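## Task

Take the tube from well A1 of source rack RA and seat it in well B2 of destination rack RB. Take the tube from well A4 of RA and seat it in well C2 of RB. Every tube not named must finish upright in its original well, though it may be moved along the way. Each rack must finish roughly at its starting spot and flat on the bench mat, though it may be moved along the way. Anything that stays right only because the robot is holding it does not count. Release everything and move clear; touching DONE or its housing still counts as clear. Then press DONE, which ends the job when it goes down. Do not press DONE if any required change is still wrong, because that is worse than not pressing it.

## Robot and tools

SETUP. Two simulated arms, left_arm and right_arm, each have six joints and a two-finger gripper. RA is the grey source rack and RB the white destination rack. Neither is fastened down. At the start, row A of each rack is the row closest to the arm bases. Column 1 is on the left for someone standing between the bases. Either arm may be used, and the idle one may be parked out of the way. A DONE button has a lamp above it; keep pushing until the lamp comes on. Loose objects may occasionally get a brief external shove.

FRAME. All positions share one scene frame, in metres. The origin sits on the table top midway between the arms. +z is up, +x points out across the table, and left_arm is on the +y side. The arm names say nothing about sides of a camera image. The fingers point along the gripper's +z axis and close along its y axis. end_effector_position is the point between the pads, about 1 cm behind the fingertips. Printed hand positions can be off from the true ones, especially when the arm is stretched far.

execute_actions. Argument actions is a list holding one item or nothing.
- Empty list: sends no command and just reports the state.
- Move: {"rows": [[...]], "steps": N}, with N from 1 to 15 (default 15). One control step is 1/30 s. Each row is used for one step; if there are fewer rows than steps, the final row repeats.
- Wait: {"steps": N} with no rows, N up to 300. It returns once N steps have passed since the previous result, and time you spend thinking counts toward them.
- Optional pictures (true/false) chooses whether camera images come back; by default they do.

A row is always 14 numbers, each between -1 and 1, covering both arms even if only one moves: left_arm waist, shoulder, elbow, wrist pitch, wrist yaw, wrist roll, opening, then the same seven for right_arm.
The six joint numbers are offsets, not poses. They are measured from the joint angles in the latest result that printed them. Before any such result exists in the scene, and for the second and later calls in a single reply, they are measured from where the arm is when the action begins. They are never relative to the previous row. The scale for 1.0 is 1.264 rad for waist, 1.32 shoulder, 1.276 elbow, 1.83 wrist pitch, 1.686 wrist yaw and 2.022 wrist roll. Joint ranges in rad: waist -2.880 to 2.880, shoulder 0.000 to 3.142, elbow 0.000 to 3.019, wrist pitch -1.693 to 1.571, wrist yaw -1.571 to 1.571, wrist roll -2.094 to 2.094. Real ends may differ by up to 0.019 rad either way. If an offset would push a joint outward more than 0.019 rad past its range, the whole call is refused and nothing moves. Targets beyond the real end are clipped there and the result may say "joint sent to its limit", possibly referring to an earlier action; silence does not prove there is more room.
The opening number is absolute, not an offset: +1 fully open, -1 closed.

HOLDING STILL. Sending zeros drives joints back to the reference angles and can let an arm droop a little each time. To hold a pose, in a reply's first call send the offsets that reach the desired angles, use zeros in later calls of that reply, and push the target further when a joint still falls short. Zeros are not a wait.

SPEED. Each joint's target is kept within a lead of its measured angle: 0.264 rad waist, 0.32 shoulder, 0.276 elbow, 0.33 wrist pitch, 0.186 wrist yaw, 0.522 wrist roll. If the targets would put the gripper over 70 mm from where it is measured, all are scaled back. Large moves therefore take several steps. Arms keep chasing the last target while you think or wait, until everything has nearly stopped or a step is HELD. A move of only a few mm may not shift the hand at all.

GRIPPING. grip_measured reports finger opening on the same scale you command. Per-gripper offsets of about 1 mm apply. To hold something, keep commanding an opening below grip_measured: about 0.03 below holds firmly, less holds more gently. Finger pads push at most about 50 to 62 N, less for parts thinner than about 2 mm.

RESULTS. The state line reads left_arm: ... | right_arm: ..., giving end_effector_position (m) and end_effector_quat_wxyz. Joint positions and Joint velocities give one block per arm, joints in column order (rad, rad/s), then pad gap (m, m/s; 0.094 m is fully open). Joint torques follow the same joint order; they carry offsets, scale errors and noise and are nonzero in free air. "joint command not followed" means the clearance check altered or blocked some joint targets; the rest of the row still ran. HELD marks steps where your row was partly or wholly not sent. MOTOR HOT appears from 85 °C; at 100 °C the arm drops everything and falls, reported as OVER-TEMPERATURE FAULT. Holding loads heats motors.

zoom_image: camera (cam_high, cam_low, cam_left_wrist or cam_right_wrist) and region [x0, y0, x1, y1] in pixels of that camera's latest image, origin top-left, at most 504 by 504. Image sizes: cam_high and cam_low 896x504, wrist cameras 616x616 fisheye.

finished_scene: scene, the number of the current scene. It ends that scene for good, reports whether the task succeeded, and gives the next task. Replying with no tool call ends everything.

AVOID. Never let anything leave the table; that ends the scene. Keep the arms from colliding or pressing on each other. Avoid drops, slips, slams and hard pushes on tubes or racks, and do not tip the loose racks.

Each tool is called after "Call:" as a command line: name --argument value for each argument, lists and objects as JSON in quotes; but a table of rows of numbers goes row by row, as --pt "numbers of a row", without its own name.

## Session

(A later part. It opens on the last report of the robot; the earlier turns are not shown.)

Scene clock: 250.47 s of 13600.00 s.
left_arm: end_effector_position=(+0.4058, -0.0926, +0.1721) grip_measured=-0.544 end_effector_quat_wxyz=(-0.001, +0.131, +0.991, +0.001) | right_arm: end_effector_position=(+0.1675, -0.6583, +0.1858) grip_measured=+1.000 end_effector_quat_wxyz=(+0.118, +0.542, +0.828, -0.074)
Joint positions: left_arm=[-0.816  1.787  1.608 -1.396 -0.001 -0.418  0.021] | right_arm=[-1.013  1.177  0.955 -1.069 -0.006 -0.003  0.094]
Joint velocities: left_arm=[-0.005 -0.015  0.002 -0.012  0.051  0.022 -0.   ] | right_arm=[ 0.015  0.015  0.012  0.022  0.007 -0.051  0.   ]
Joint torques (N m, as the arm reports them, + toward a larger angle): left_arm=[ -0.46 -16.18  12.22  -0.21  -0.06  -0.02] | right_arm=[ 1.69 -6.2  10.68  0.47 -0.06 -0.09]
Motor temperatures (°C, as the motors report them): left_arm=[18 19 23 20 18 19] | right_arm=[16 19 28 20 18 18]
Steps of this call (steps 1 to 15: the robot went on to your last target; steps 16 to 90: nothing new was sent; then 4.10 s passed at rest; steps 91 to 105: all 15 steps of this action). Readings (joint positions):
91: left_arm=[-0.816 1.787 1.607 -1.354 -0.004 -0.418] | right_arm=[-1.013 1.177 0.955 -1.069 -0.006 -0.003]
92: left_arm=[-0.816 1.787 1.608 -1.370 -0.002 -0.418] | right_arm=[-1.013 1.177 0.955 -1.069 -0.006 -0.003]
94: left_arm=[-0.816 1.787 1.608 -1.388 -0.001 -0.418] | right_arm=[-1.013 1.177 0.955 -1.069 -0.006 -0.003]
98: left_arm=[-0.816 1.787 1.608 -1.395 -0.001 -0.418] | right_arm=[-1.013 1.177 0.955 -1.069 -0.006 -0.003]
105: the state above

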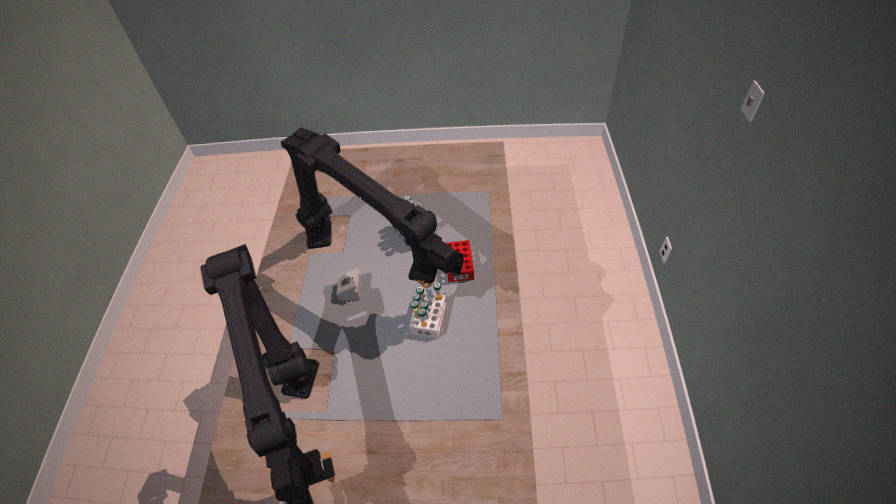

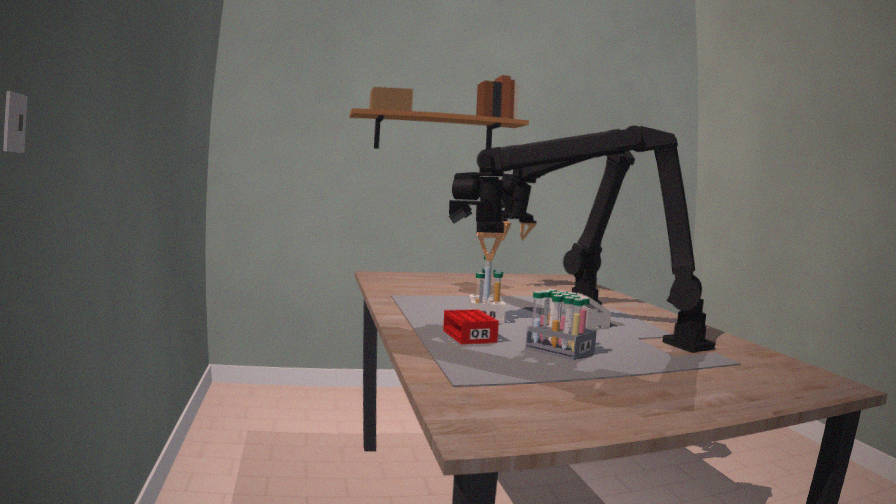

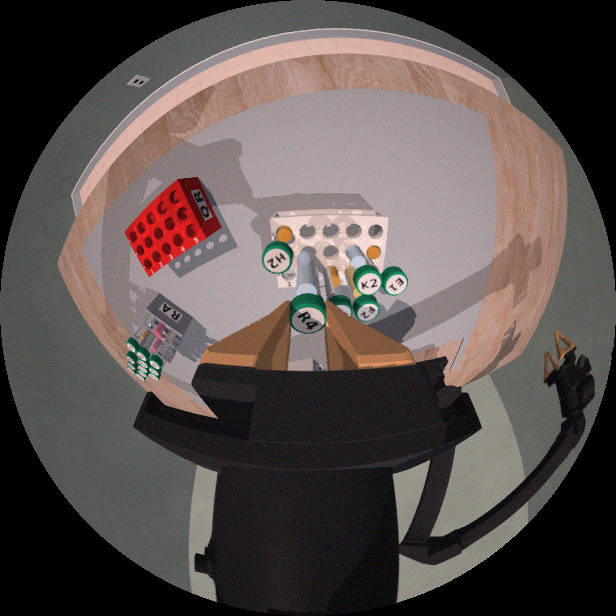

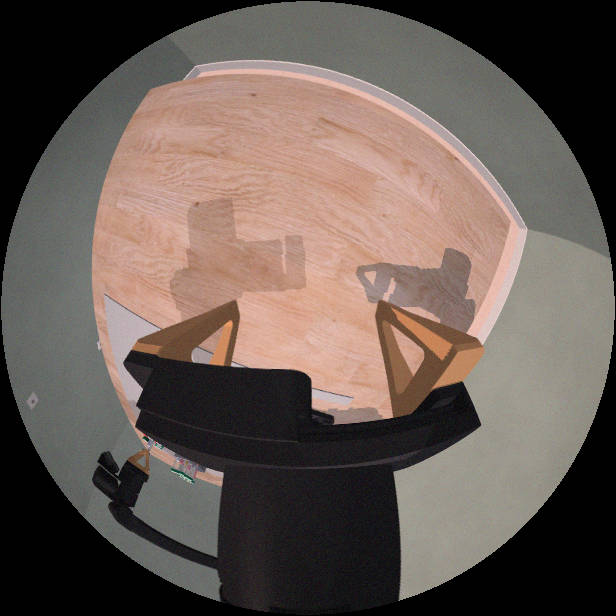

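Call:
execute_actions --actions '[{"rows":[[-0.011,0,0.045,0,0,0,-0.58,0,0,0.02,0,0,0,1]]}]'

Call:
zoom_image --camera "cam_left_wrist" --region '[260,210,360,310]'

Scene clock: 263.47 s of 13600.00 s.
left_arm: end_effector_position=(+0.4046, -0.0940, +0.1721) grip_measured=-0.544 end_effector_quat_wxyz=(-0.001, +0.132, +0.991, +0.001) | right_arm: end_effector_position=(+0.1675, -0.6583, +0.1858) grip_measured=+1.000 end_effector_quat_wxyz=(+0.118, +0.542, +0.828, -0.074)
Joint positions: left_arm=[-0.82   1.787  1.608 -1.396 -0.001 -0.418  0.021] | right_arm=[-1.013  1.177  0.955 -1.069 -0.006 -0.003  0.094]
Joint velocities: left_arm=[-0.005 -0.015 -0.002 -0.002  0.007 -0.066 -0.001] | right_arm=[ 0.005 -0.015 -0.007 -0.002  0.037  0.007  0.   ]
Joint torques (N m, as the arm reports them, + toward a larger angle): left_arm=[ -1.26 -16.02  12.45   0.64  -0.22   0.05] | right_arm=[ 1.41 -6.66 10.34  0.49 -0.03 -0.18]
Motor temperatures (°C, as the motors report them): left_arm=[18 19 24 20 18 19] | right_arm=[16 19 28 20 18 18]
Steps of this call (steps 1 to 15: the robot went on to your last target; steps 16 to 90: nothing new was sent; then 9.50 s passed at rest; steps 91 to 105: all 15 steps of this action). Readings (joint positions):
91: left_arm=[-0.816 1.787 1.608 -1.396 -0.001 -0.418] | right_arm=[-1.013 1.177 0.955 -1.069 -0.006 -0.003]
92: left_arm=[-0.816 1.787 1.608 -1.396 -0.001 -0.418] | right_arm=[-1.013 1.177 0.955 -1.069 -0.006 -0.003]
94: left_arm=[-0.818 1.787 1.608 -1.396 -0.001 -0.418] | right_arm=[-1.013 1.177 0.955 -1.069 -0.006 -0.003]
98: left_arm=[-0.819 1.787 1.608 -1.396 -0.001 -0.418] | right_arm=[-1.013 1.177 0.955 -1.069 -0.006 -0.003]
105: the state above

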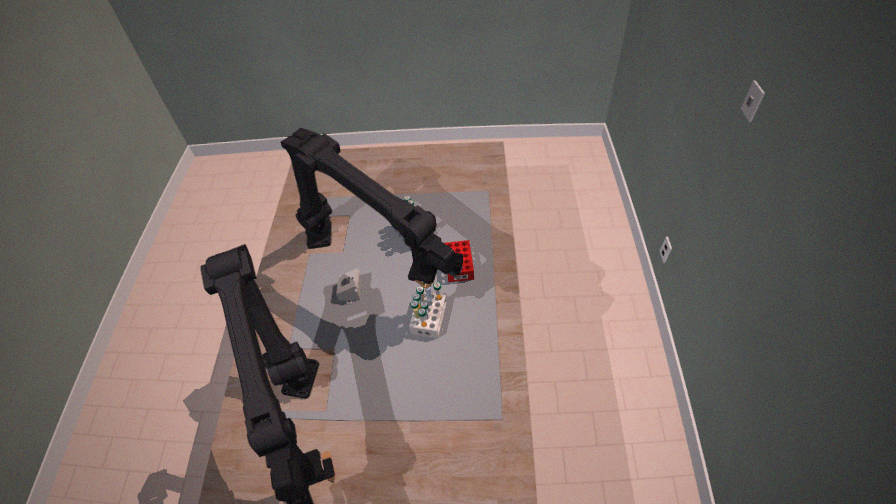

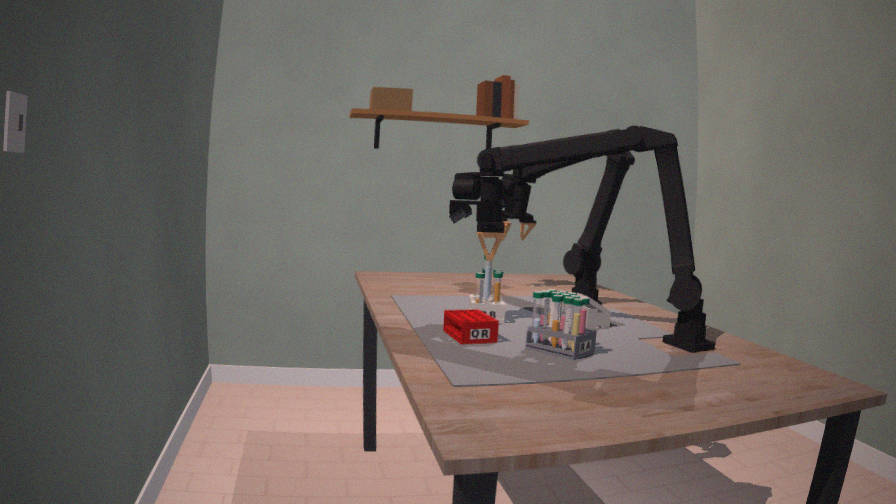

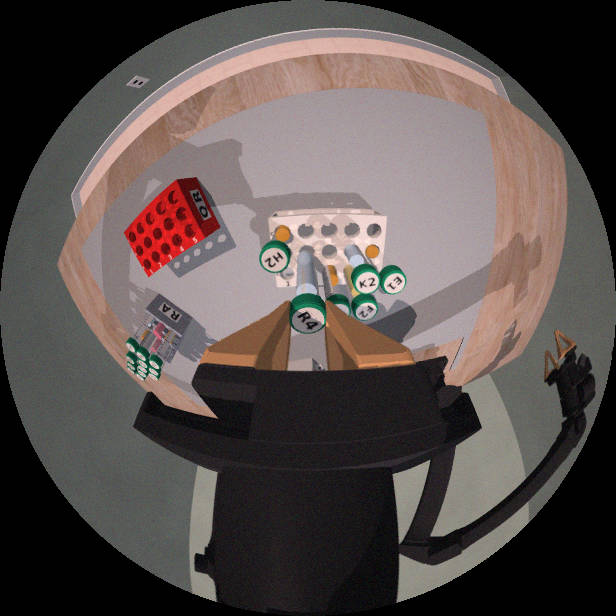

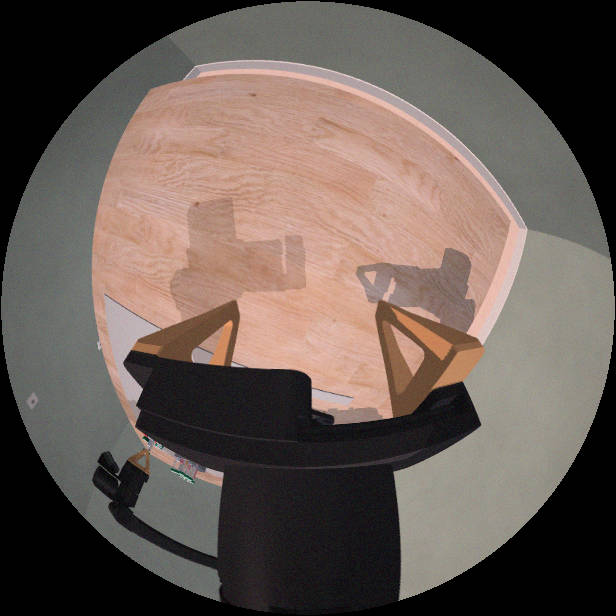

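Region (260, 210, 360, 310) of cam_left_wrist's 616x616 image, scaled by 5.040, with more detail than that image has.

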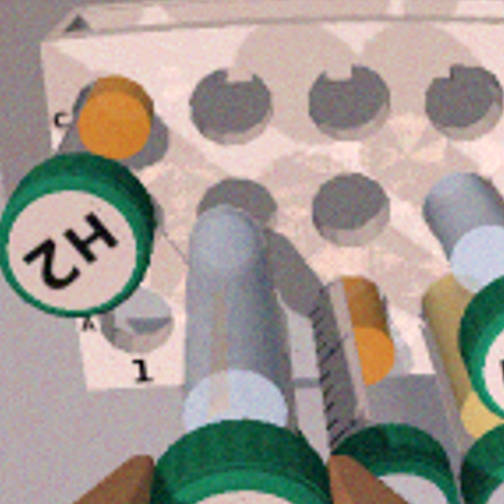

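Call:
execute_actions --actions '[{"rows":[[-0.008,0.014,-0.012,0.012,0,0,-0.58,0,0,0.02,0,0,0,1]]}]'

Call:
zoom_image --camera "cam_left_wrist" --region '[260,210,360,310]'

Scene clock: 269.80 s of 13600.00 s.
left_arm: end_effector_position=(+0.4014, -0.0921, +0.1624) grip_measured=-0.544 end_effector_quat_wxyz=(-0.009, +0.133, +0.991, +0.006) | right_arm: end_effector_position=(+0.1675, -0.6583, +0.1858) grip_measured=+1.000 end_effector_quat_wxyz=(+0.118, +0.542, +0.828, -0.074)
Joint positions: left_arm=[-0.82   1.793  1.591 -1.39  -0.001 -0.418  0.021] | right_arm=[-1.013  1.177  0.955 -1.069 -0.006 -0.003  0.094]
Joint velocities: left_arm=[-0.015 -0.005 -0.007 -0.017  0.051 -0.051 -0.001] | right_arm=[-0.015 -0.005 -0.002  0.012  0.022  0.007  0.   ]
Joint torques (N m, as the arm reports them, + toward a larger angle): left_arm=[ -1.02 -15.42   8.05   0.98  -0.18   0.05] | right_arm=[ 2.16 -6.89 10.41  0.61 -0.05 -0.15]
Motor temperatures (°C, as the motors report them): left_arm=[18 19 25 20 18 19] | right_arm=[16 19 28 20 18 18]
Steps of this call (steps 1 to 15: the robot went on to your last target; steps 16 to 90: nothing new was sent; then 2.83 s passed at rest; steps 91 to 105: all 15 steps of this action). Readings (joint positions):
91: left_arm=[-0.820 1.787 1.606 -1.394 -0.001 -0.418] | right_arm=[-1.013 1.177 0.955 -1.069 -0.006 -0.003]
92: left_arm=[-0.820 1.787 1.603 -1.394 -0.001 -0.418] | right_arm=[-1.013 1.177 0.955 -1.069 -0.006 -0.003]
94: left_arm=[-0.820 1.788 1.595 -1.393 -0.001 -0.418] | right_arm=[-1.013 1.177 0.955 -1.069 -0.006 -0.003]
98: left_arm=[-0.820 1.793 1.591 -1.390 -0.001 -0.418] | right_arm=[-1.013 1.177 0.955 -1.069 -0.006 -0.003]
105: the state above

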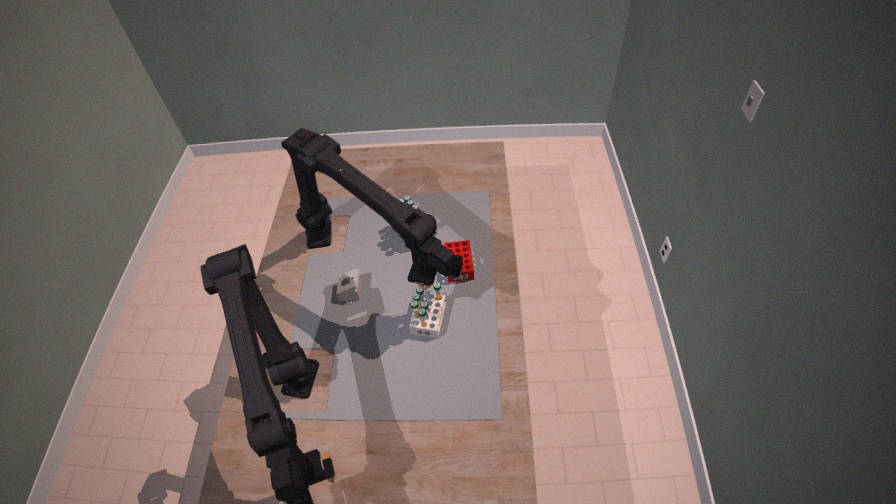

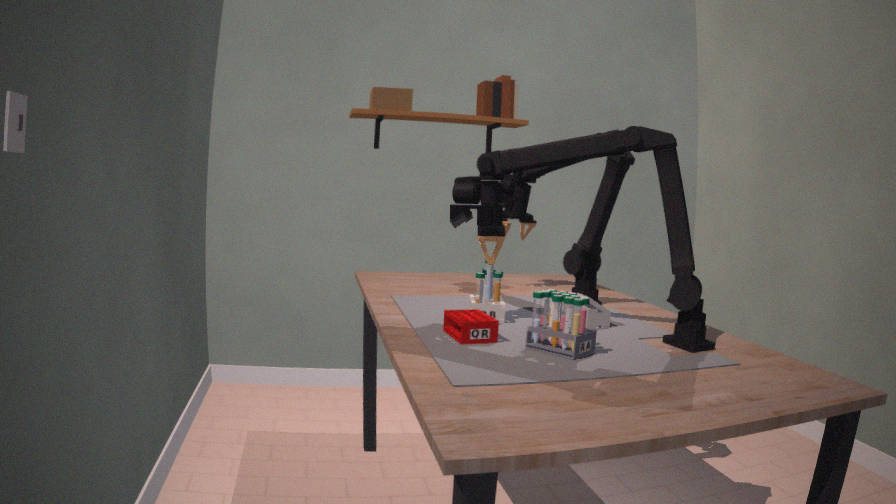

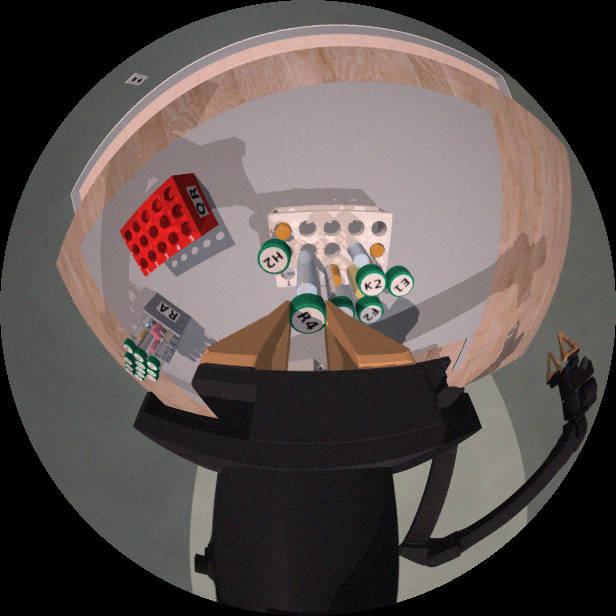

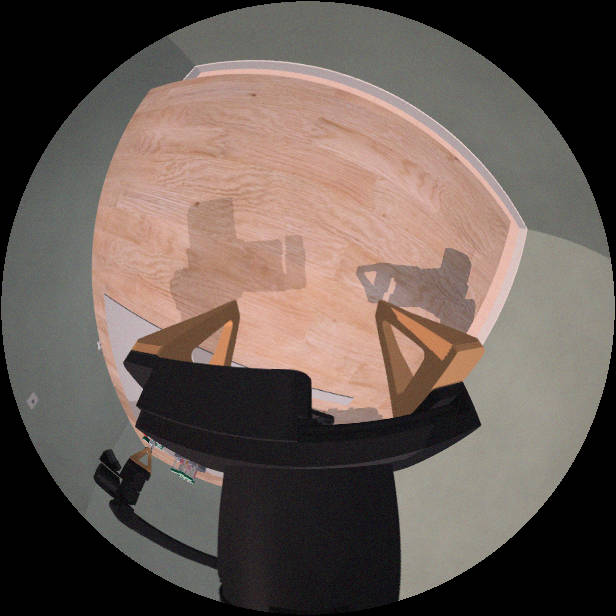

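Region (260, 210, 360, 310) of cam_left_wrist's 616x616 image, scaled by 5.040, with more detail than that image has.

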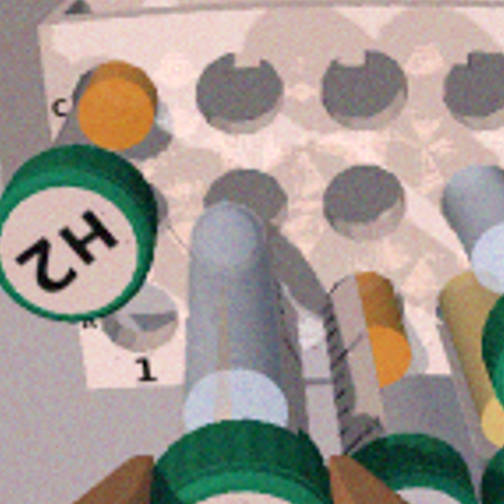

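Call:
execute_actions --actions '[{"rows":[[0,0,0.01,0.017,0,0,-0.58,0,0,0.02,0,0,0,1]]}]'

Call:
zoom_image --camera "cam_left_wrist" --region '[260,210,360,310]'

Scene clock: 278.07 s of 13600.00 s.
left_arm: end_effector_position=(+0.4033, -0.0937, +0.1623) grip_measured=-0.544 end_effector_quat_wxyz=(-0.005, +0.133, +0.991, +0.003) | right_arm: end_effector_position=(+0.1675, -0.6583, +0.1858) grip_measured=+1.000 end_effector_quat_wxyz=(+0.118, +0.542, +0.828, -0.074)
Joint positions: left_arm=[-0.82   1.793  1.591 -1.38  -0.001 -0.418  0.021] | right_arm=[-1.013  1.177  0.955 -1.069 -0.006 -0.003  0.094]
Joint velocities: left_arm=[-0.015 -0.015 -0.017  0.012 -0.051  0.051  0.   ] | right_arm=[ 0.005  0.005  0.007  0.007 -0.022 -0.037  0.   ]
Joint torques (N m, as the arm reports them, + toward a larger angle): left_arm=[ -0.02 -15.6    8.95   1.28  -0.19  -0.02] | right_arm=[ 1.87 -6.58 10.42  0.72 -0.01 -0.08]
Motor temperatures (°C, as the motors report them): left_arm=[18 20 24 20 18 19] | right_arm=[16 19 28 20 18 18]
Steps of this call (steps 1 to 15: the robot went on to your last target; steps 16 to 90: nothing new was sent; then 4.77 s passed at rest; steps 91 to 105: all 15 steps of this action). Readings (joint positions):
91: left_arm=[-0.820 1.793 1.591 -1.387 -0.001 -0.418] | right_arm=[-1.013 1.177 0.955 -1.069 -0.006 -0.003]
92: left_arm=[-0.820 1.793 1.591 -1.384 -0.001 -0.418] | right_arm=[-1.013 1.177 0.955 -1.069 -0.006 -0.003]
94: left_arm=[-0.820 1.793 1.591 -1.380 -0.001 -0.418] | right_arm=[-1.013 1.177 0.955 -1.069 -0.006 -0.003]
98: left_arm=[-0.820 1.793 1.591 -1.380 -0.001 -0.418] | right_arm=[-1.013 1.177 0.955 -1.069 -0.006 -0.003]
105: the state above

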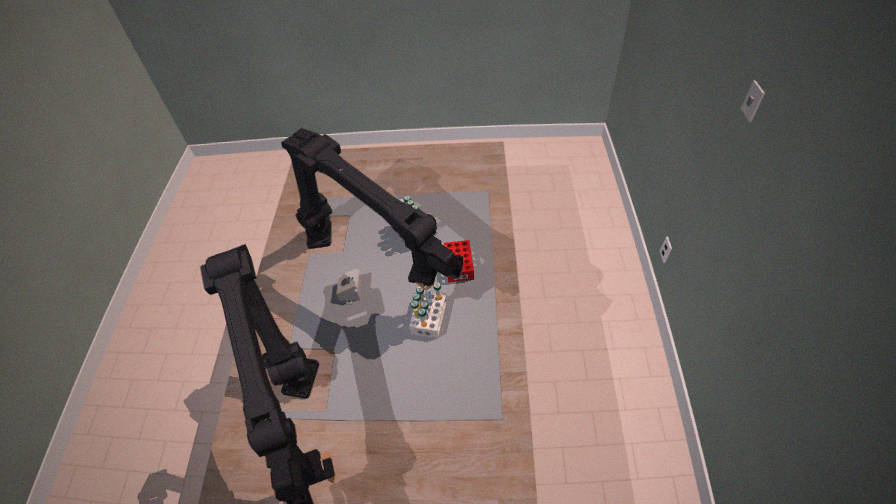

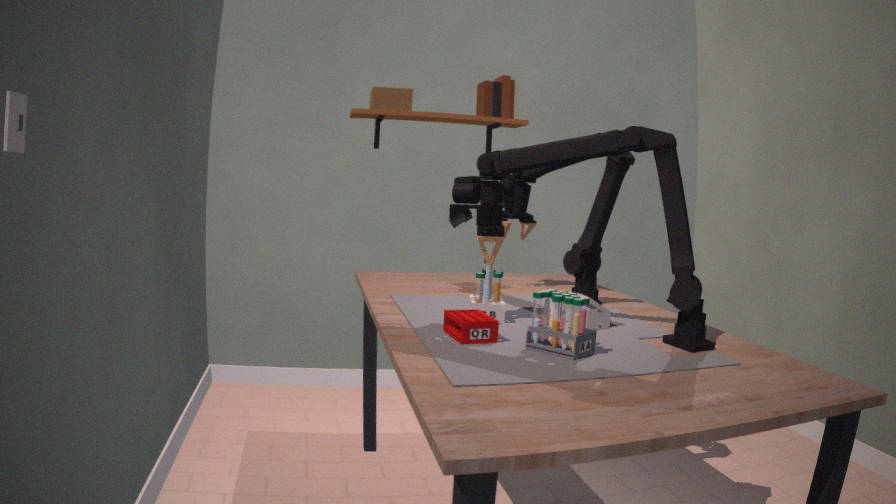

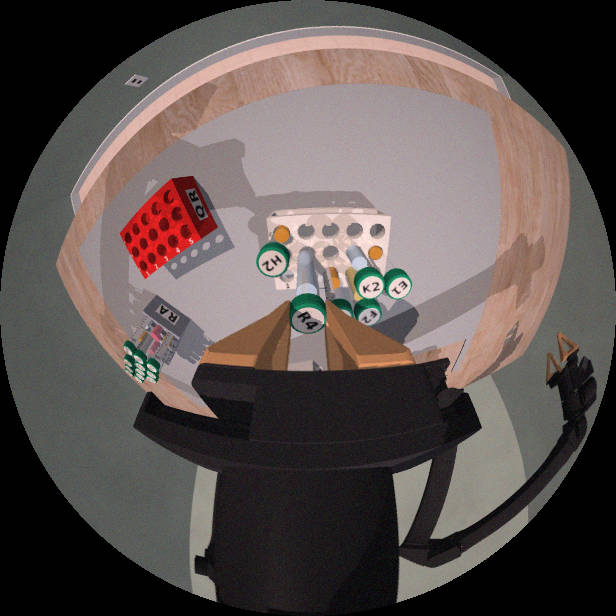

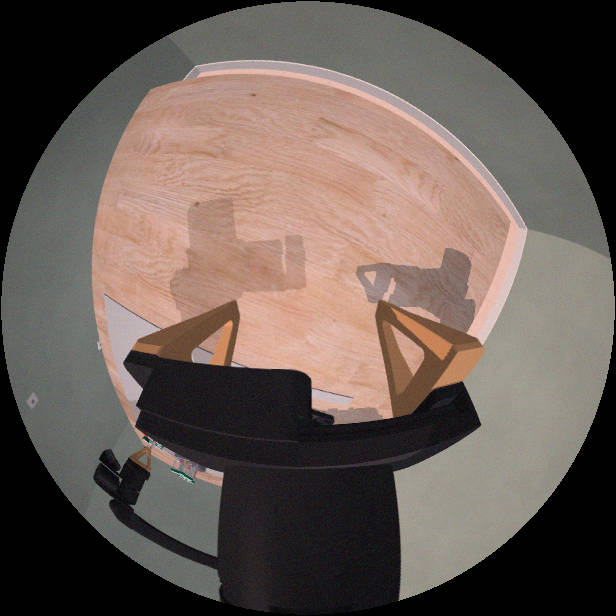

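Region (260, 210, 360, 310) of cam_left_wrist's 616x616 image, scaled by 5.040, with more detail than that image has.

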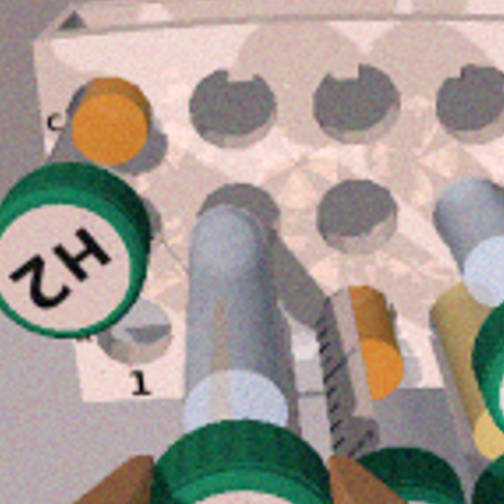

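Descend with shoulder plus pitch (down and outward).

Call:
execute_actions --actions '[{"rows":[[0,0.012,0.01,0.014,0,0,-0.58,0,0,0.02,0,0,0,1],[0,0.015,0.01,0.017,0,0,-0.58,0,0,0.02,0,0,0,1],[0,0.018,0.01,0.02,0,0,-0.58,0,0,0.02,0,0,0,1],[0,0.021,0.01,0.023,0,0,-0.58,0,0,0.02,0,0,0,1],[0,0.024,0.01,0.026,0,0,-0.58,0,0,0.02,0,0,0,1]]}]'

Call:
zoom_image --camera "cam_left_wrist" --region '[260,210,360,310]'

Call:
zoom_image --camera "cam_low" --region '[440,220,540,320]'

Scene clock: 288.23 s of 13600.00 s.
left_arm: end_effector_position=(+0.4075, -0.0971, +0.1535) grip_measured=-0.544 end_effector_quat_wxyz=(-0.003, +0.133, +0.991, +0.002) | right_arm: end_effector_position=(+0.1675, -0.6583, +0.1858) grip_measured=+1.000 end_effector_quat_wxyz=(+0.118, +0.542, +0.828, -0.074)
Joint positions: left_arm=[-0.82   1.81   1.591 -1.359 -0.001 -0.418  0.021] | right_arm=[-1.013  1.177  0.955 -1.069 -0.006 -0.003  0.094]
Joint velocities: left_arm=[-0.005 -0.005 -0.002  0.012 -0.037  0.022  0.001] | right_arm=[-0.015 -0.005 -0.002 -0.007 -0.007 -0.051  0.   ]
Joint torques (N m, as the arm reports them, + toward a larger angle): left_arm=[ -0.43 -15.43   8.71   1.48  -0.22   0.04] | right_arm=[ 1.78 -5.9  10.39  0.57  0.03 -0.11]
Motor temperatures (°C, as the motors report them): left_arm=[18 20 24 20 18 19] | right_arm=[16 19 28 20 18 18]
Steps of this call (steps 1 to 15: the robot went on to your last target; steps 16 to 90: nothing new was sent; then 6.67 s passed at rest; steps 91 to 105: all 15 steps of this action). Readings (joint positions):
91: left_arm=[-0.820 1.793 1.591 -1.379 -0.001 -0.418] | right_arm=[-1.013 1.177 0.955 -1.069 -0.006 -0.003]
92: left_arm=[-0.820 1.794 1.591 -1.377 -0.001 -0.418] | right_arm=[-1.013 1.177 0.955 -1.069 -0.006 -0.003]
94: left_arm=[-0.820 1.796 1.591 -1.368 -0.001 -0.418] | right_arm=[-1.013 1.177 0.955 -1.069 -0.006 -0.003]
98: left_arm=[-0.820 1.805 1.591 -1.359 -0.001 -0.418] | right_arm=[-1.013 1.177 0.955 -1.069 -0.006 -0.003]
105: the state above

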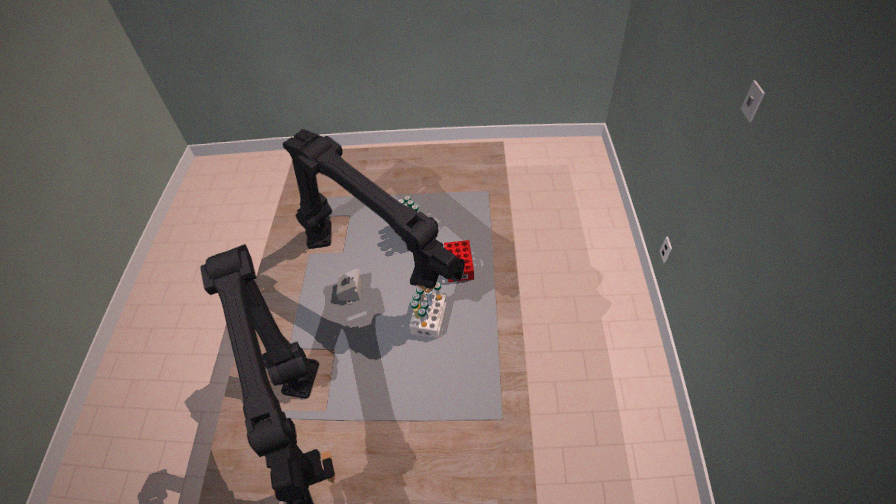

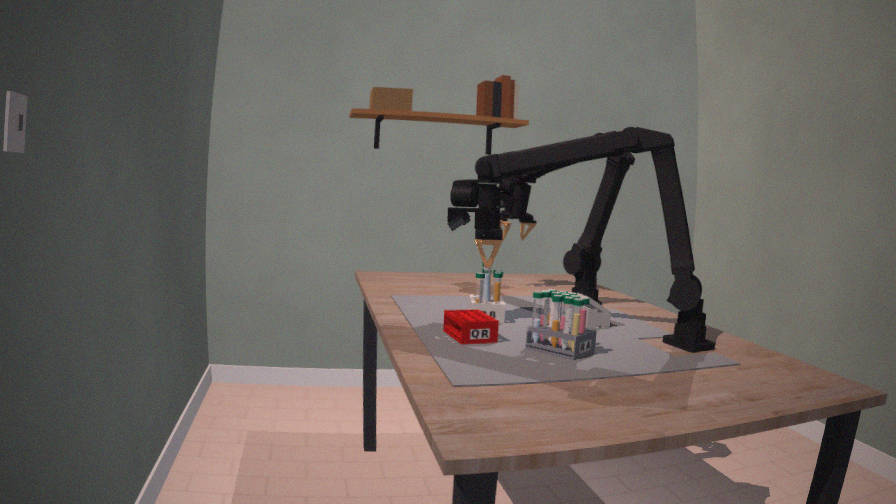

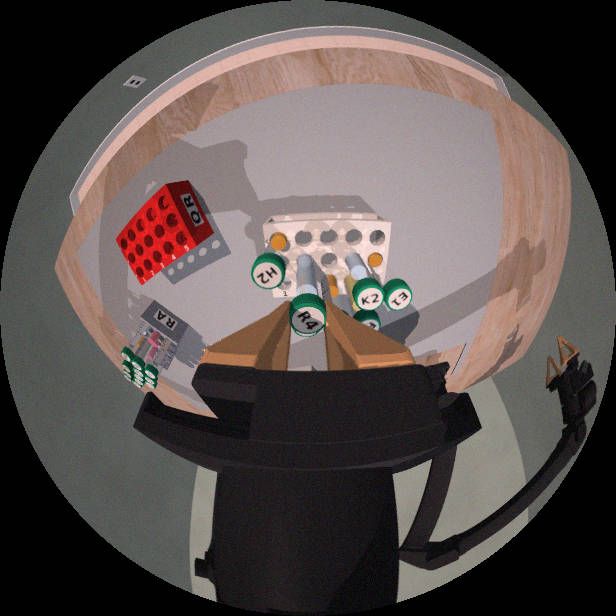

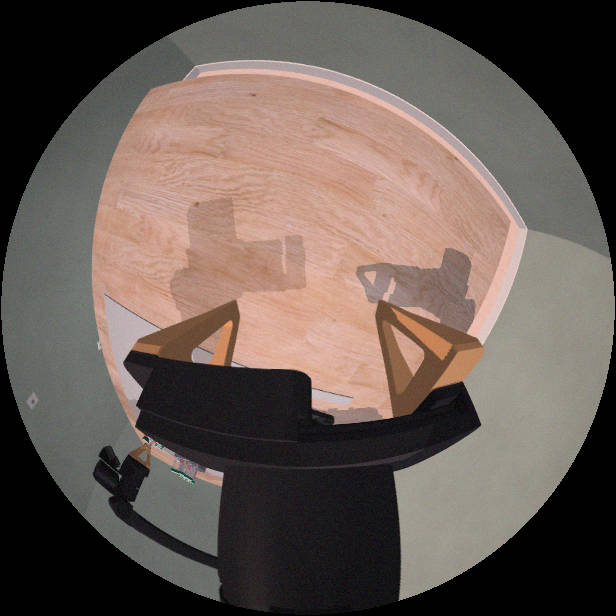

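Region (260, 210, 360, 310) of cam_left_wrist's 616x616 image, scaled by 5.040, with more detail than that image has.

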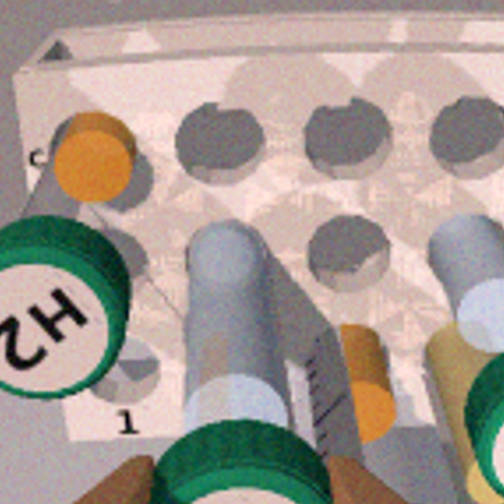

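Region (440, 220, 540, 320) of cam_low's 896x504 image, scaled by 5.040, with more detail than that image has.

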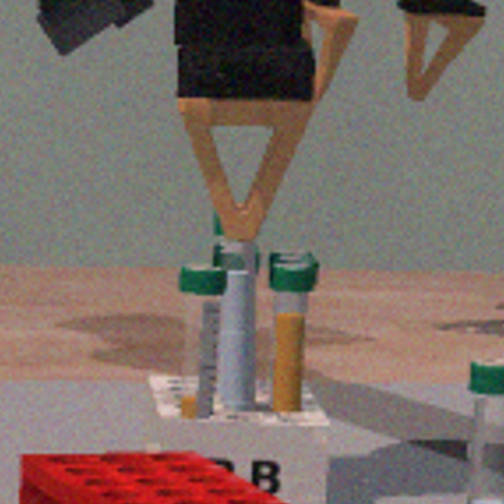

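Call:
execute_actions --actions '[{"rows":[[0,0.012,-0.004,0.016,0,0,-0.58,0,0,0.02,0,0,0,1],[0,0.014,-0.009,0.021,0,0,-0.58,0,0,0.02,0,0,0,1],[0,0.016,-0.014,0.026,0,0,-0.58,0,0,0.02,0,0,0,1],[0,0.018,-0.019,0.031,0,0,-0.58,0,0,0.02,0,0,0,1],[0,0.02,-0.024,0.036,0,0,-0.58,0,0,0.02,0,0,0,1],[0,0.022,-0.029,0.041,0,0,-0.58,0,0,0.02,0,0,0,1],[0,0.024,-0.035,0.048,0,0,-0.58,0,0,0.02,0,0,0,1]]}]'

Call:
zoom_image --camera "cam_low" --region '[440,220,540,320]'

Scene clock: 297.13 s of 13600.00 s.
left_arm: end_effector_position=(+0.4057, -0.0965, +0.1256) grip_measured=-0.544 end_effector_quat_wxyz=(-0.007, +0.133, +0.991, +0.003) | right_arm: end_effector_position=(+0.1675, -0.6583, +0.1858) grip_measured=+1.000 end_effector_quat_wxyz=(+0.118, +0.542, +0.828, -0.074)
Joint positions: left_arm=[-0.82   1.829  1.542 -1.3    0.003 -0.418  0.021] | right_arm=[-1.013  1.177  0.955 -1.069 -0.006 -0.003  0.094]
Joint velocities: left_arm=[ 0.015 -0.015  0.012 -0.007 -0.051  0.022  0.001] | right_arm=[ 0.005  0.015 -0.002 -0.012  0.007  0.051  0.   ]
Joint torques (N m, as the arm reports them, + toward a larger angle): left_arm=[ -0.25 -15.25   8.05   1.6   -0.3    0.03] | right_arm=[ 2.36 -5.89 10.18  0.73 -0.05 -0.14]
Motor temperatures (°C, as the motors report them): left_arm=[18 20 24 20 18 19] | right_arm=[16 19 28 20 18 18]
Steps of this call (steps 1 to 15: the robot went on to your last target; steps 16 to 90: nothing new was sent; then 5.40 s passed at rest; steps 91 to 105: all 15 steps of this action). Readings (joint positions):
91: left_arm=[-0.820 1.810 1.590 -1.359 -0.000 -0.418] | right_arm=[-1.013 1.177 0.955 -1.069 -0.006 -0.003]
92: left_arm=[-0.820 1.810 1.587 -1.358 0.000 -0.418] | right_arm=[-1.013 1.177 0.955 -1.069 -0.006 -0.003]
94: left_arm=[-0.820 1.810 1.579 -1.347 0.001 -0.418] | right_arm=[-1.013 1.177 0.955 -1.069 -0.006 -0.003]
98: left_arm=[-0.820 1.815 1.551 -1.314 0.001 -0.418] | right_arm=[-1.013 1.177 0.955 -1.069 -0.006 -0.003]
105: the state above

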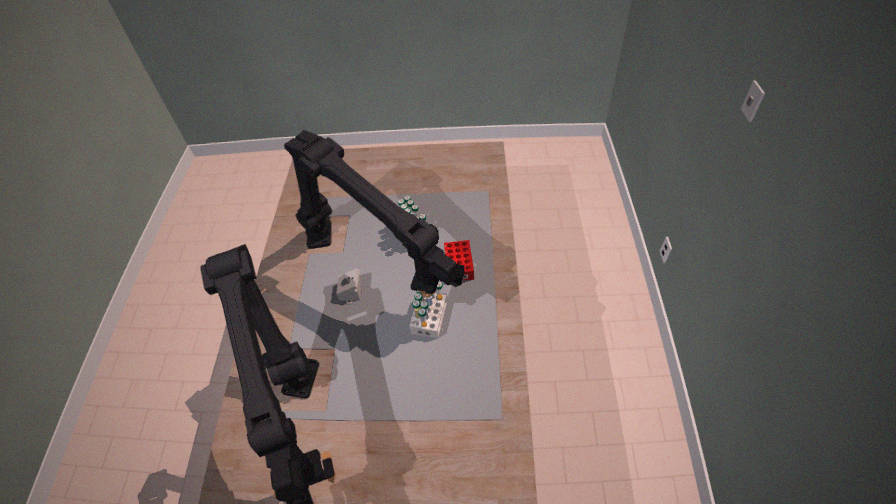

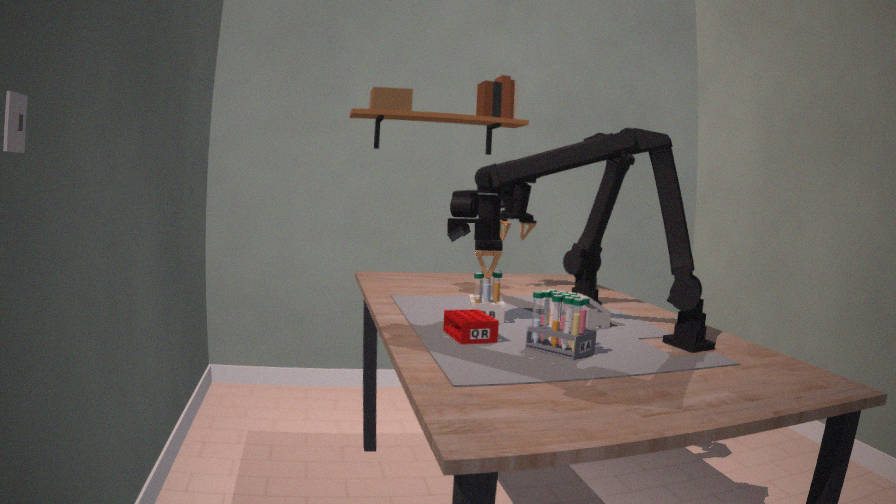

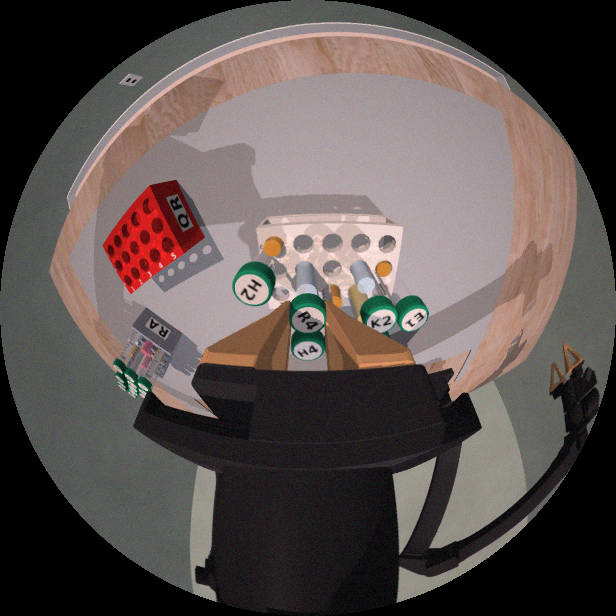

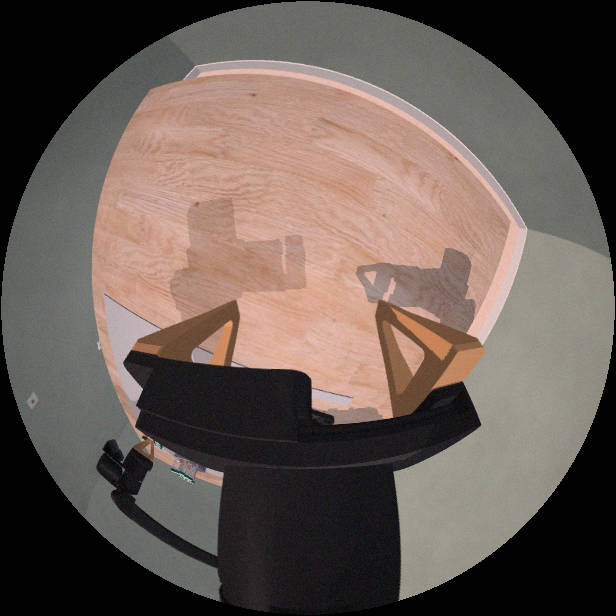

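Region (440, 220, 540, 320) of cam_low's 896x504 image, scaled by 5.040, with more detail than that image has.

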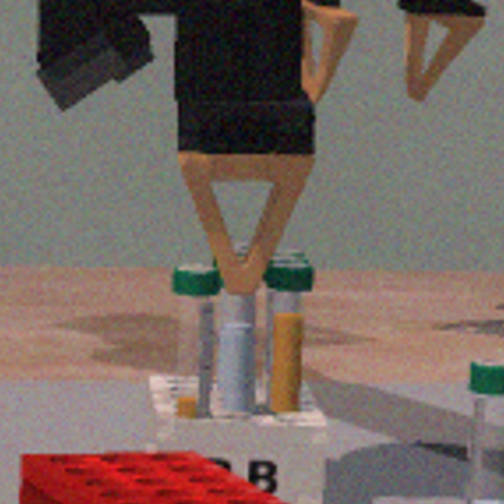

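Call:
execute_actions --actions '[{"rows":[[0,0,0,0,0,0,-0.4,0,0,0.02,0,0,0,1]],"steps":8}]' --pictures false

Call:
execute_actions --actions '[{"rows":[[0,-0.01,0.06,-0.01,0,0,-0.4,0,0,0.02,0,0,0,1],[0,-0.015,0.08,-0.025,0,0,-0.4,0,0,0.02,0,0,0,1],[0,-0.02,0.1,-0.04,0,0,-0.4,0,0,0.02,0,0,0,1],[0,-0.025,0.13,-0.06,0,0,-0.4,0,0,0.02,0,0,0,1],[0,-0.03,0.16,-0.085,0,0,-0.4,0,0,0.02,0,0,0,1]]}]'

Call:
zoom_image --camera "cam_low" --region '[440,220,540,320]'

Scene clock: 313.50 s of 13600.00 s.
left_arm: end_effector_position=(+0.4049, -0.0958, +0.1244) grip_measured=-0.402 end_effector_quat_wxyz=(-0.009, +0.133, +0.991, +0.003) | right_arm: end_effector_position=(+0.1675, -0.6583, +0.1858) grip_measured=+1.000 end_effector_quat_wxyz=(+0.118, +0.542, +0.828, -0.074)
Joint positions: left_arm=[-0.82   1.829  1.539 -1.3    0.003 -0.418  0.028] | right_arm=[-1.013  1.177  0.955 -1.069 -0.006 -0.003  0.094]
Joint velocities: left_arm=[-0.015  0.005 -0.007  0.012  0.022  0.037  0.001] | right_arm=[-0.015 -0.015 -0.012 -0.012  0.081  0.007  0.   ]
Joint torques (N m, as the arm reports them, + toward a larger angle): left_arm=[ -0.09 -16.25   8.03   0.49  -0.22   0.04] | right_arm=[ 1.33 -6.24 10.62  0.63 -0.08 -0.11]
Motor temperatures (°C, as the motors report them): left_arm=[18 20 23 20 19 19] | right_arm=[16 19 29 20 18 18]
Steps of this call (steps 1 to 15: the robot went on to your last target; steps 16 to 140: nothing new was sent; then 11.43 s passed at rest; steps 141 to 148: all 8 steps of this action). Readings (joint positions):
141: left_arm=[-0.820 1.829 1.542 -1.300 0.003 -0.418] | right_arm=[-1.013 1.177 0.955 -1.069 -0.006 -0.003]
142: left_arm=[-0.820 1.829 1.542 -1.300 0.003 -0.418] | right_arm=[-1.013 1.177 0.955 -1.069 -0.006 -0.003]
144: left_arm=[-0.820 1.829 1.539 -1.300 0.003 -0.418] | right_arm=[-1.013 1.177 0.955 -1.069 -0.006 -0.003]
148: the state above

Scene clock: 314.00 s of 13600.00 s.
left_arm: end_effector_position=(+0.4180, -0.1064, +0.1989) grip_measured=-0.402 end_effector_quat_wxyz=(+0.013, +0.133, +0.991, -0.010) | right_arm: end_effector_position=(+0.1675, -0.6583, +0.1858) grip_measured=+1.000 end_effector_quat_wxyz=(+0.118, +0.542, +0.828, -0.074)
Joint positions: left_arm=[-0.82   1.802  1.699 -1.436  0.003 -0.418  0.028] | right_arm=[-1.013  1.177  0.955 -1.069 -0.006 -0.003  0.094]
Joint velocities: left_arm=[-0.005 -0.005 -0.007 -0.032  0.022 -0.022  0.   ] | right_arm=[ 0.005 -0.015 -0.002 -0.007 -0.037 -0.022  0.   ]
Joint torques (N m, as the arm reports them, + toward a larger angle): left_arm=[  0.06 -17.25  11.38   0.03  -0.2    0.  ] | right_arm=[ 2.03 -6.   10.5   0.73 -0.01 -0.12]
Motor temperatures (°C, as the motors report them): left_arm=[18 20 23 20 19 19] | right_arm=[16 19 29 20 18 18]
Steps of this call (steps 1 to 15: all 15 steps of this action). Readings (joint positions):
1: left_arm=[-0.820 1.829 1.541 -1.300 0.003 -0.418] | right_arm=[-1.013 1.177 0.955 -1.069 -0.006 -0.003]
2: left_arm=[-0.820 1.829 1.546 -1.307 0.003 -0.418] | right_arm=[-1.013 1.177 0.955 -1.069 -0.006 -0.003]
4: left_arm=[-0.820 1.829 1.573 -1.343 0.003 -0.418] | right_arm=[-1.013 1.177 0.955 -1.069 -0.006 -0.003]
8: left_arm=[-0.820 1.827 1.666 -1.420 0.003 -0.418] | right_arm=[-1.013 1.177 0.955 -1.069 -0.006 -0.003]
15: the state above

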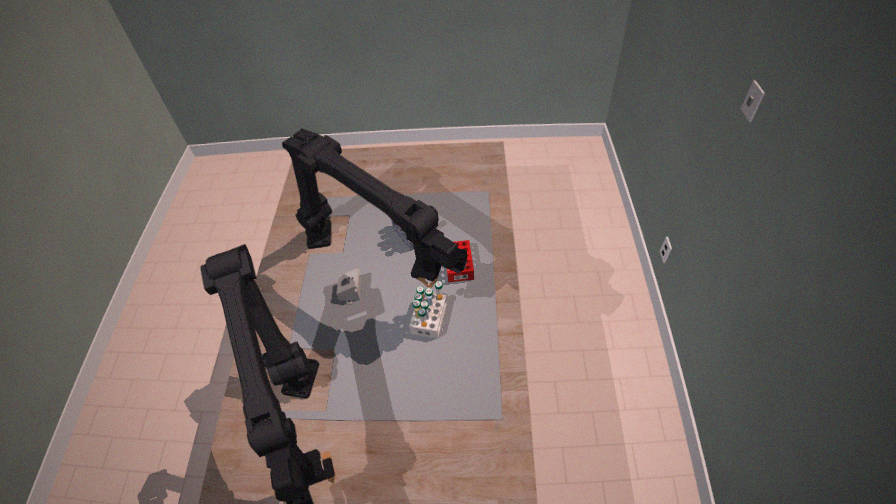

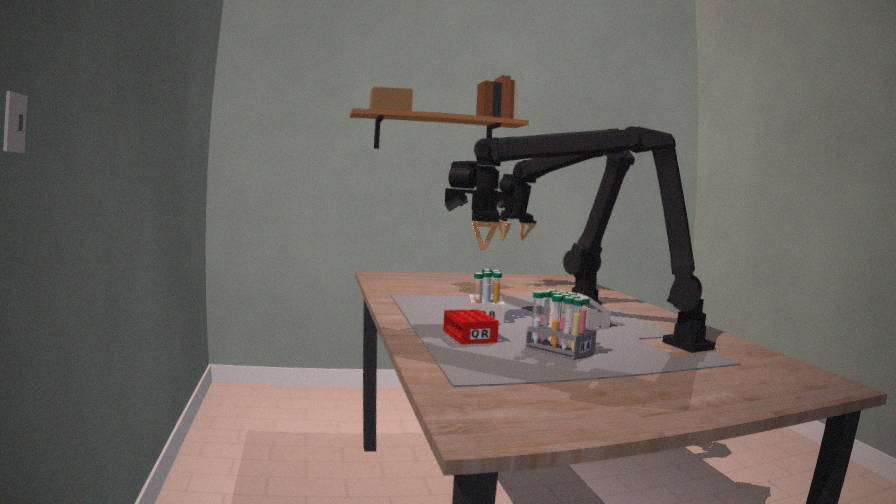

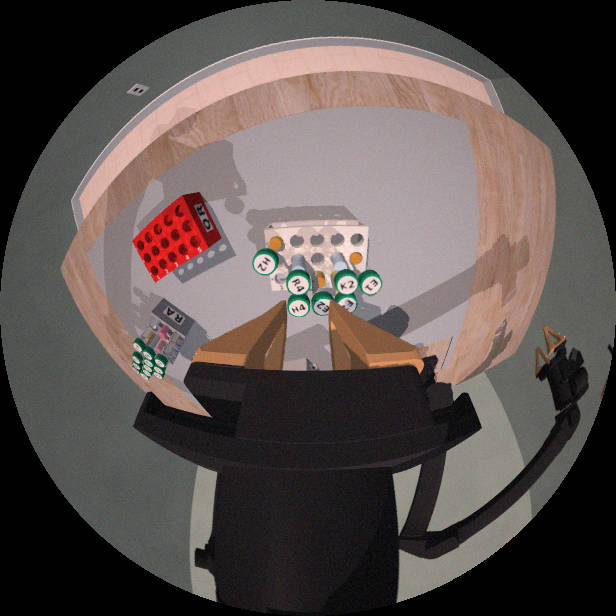

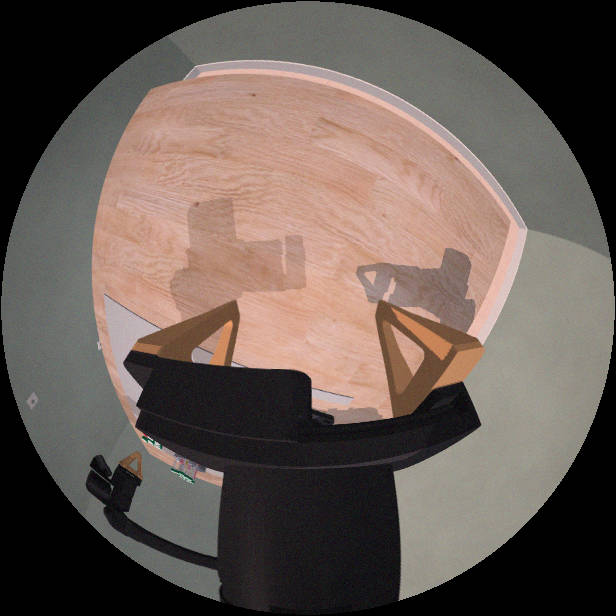

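Region (440, 220, 540, 320) of cam_low's 896x504 image, scaled by 5.040, with more detail than that image has.

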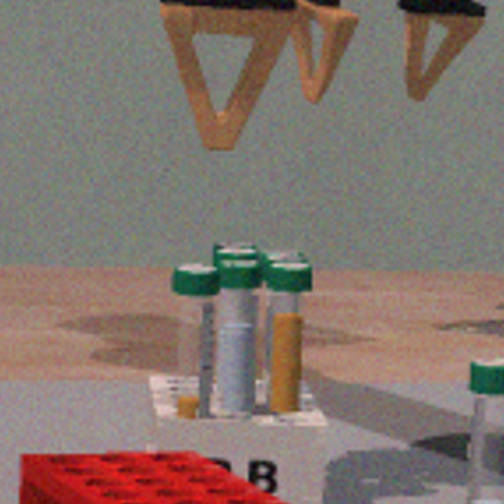

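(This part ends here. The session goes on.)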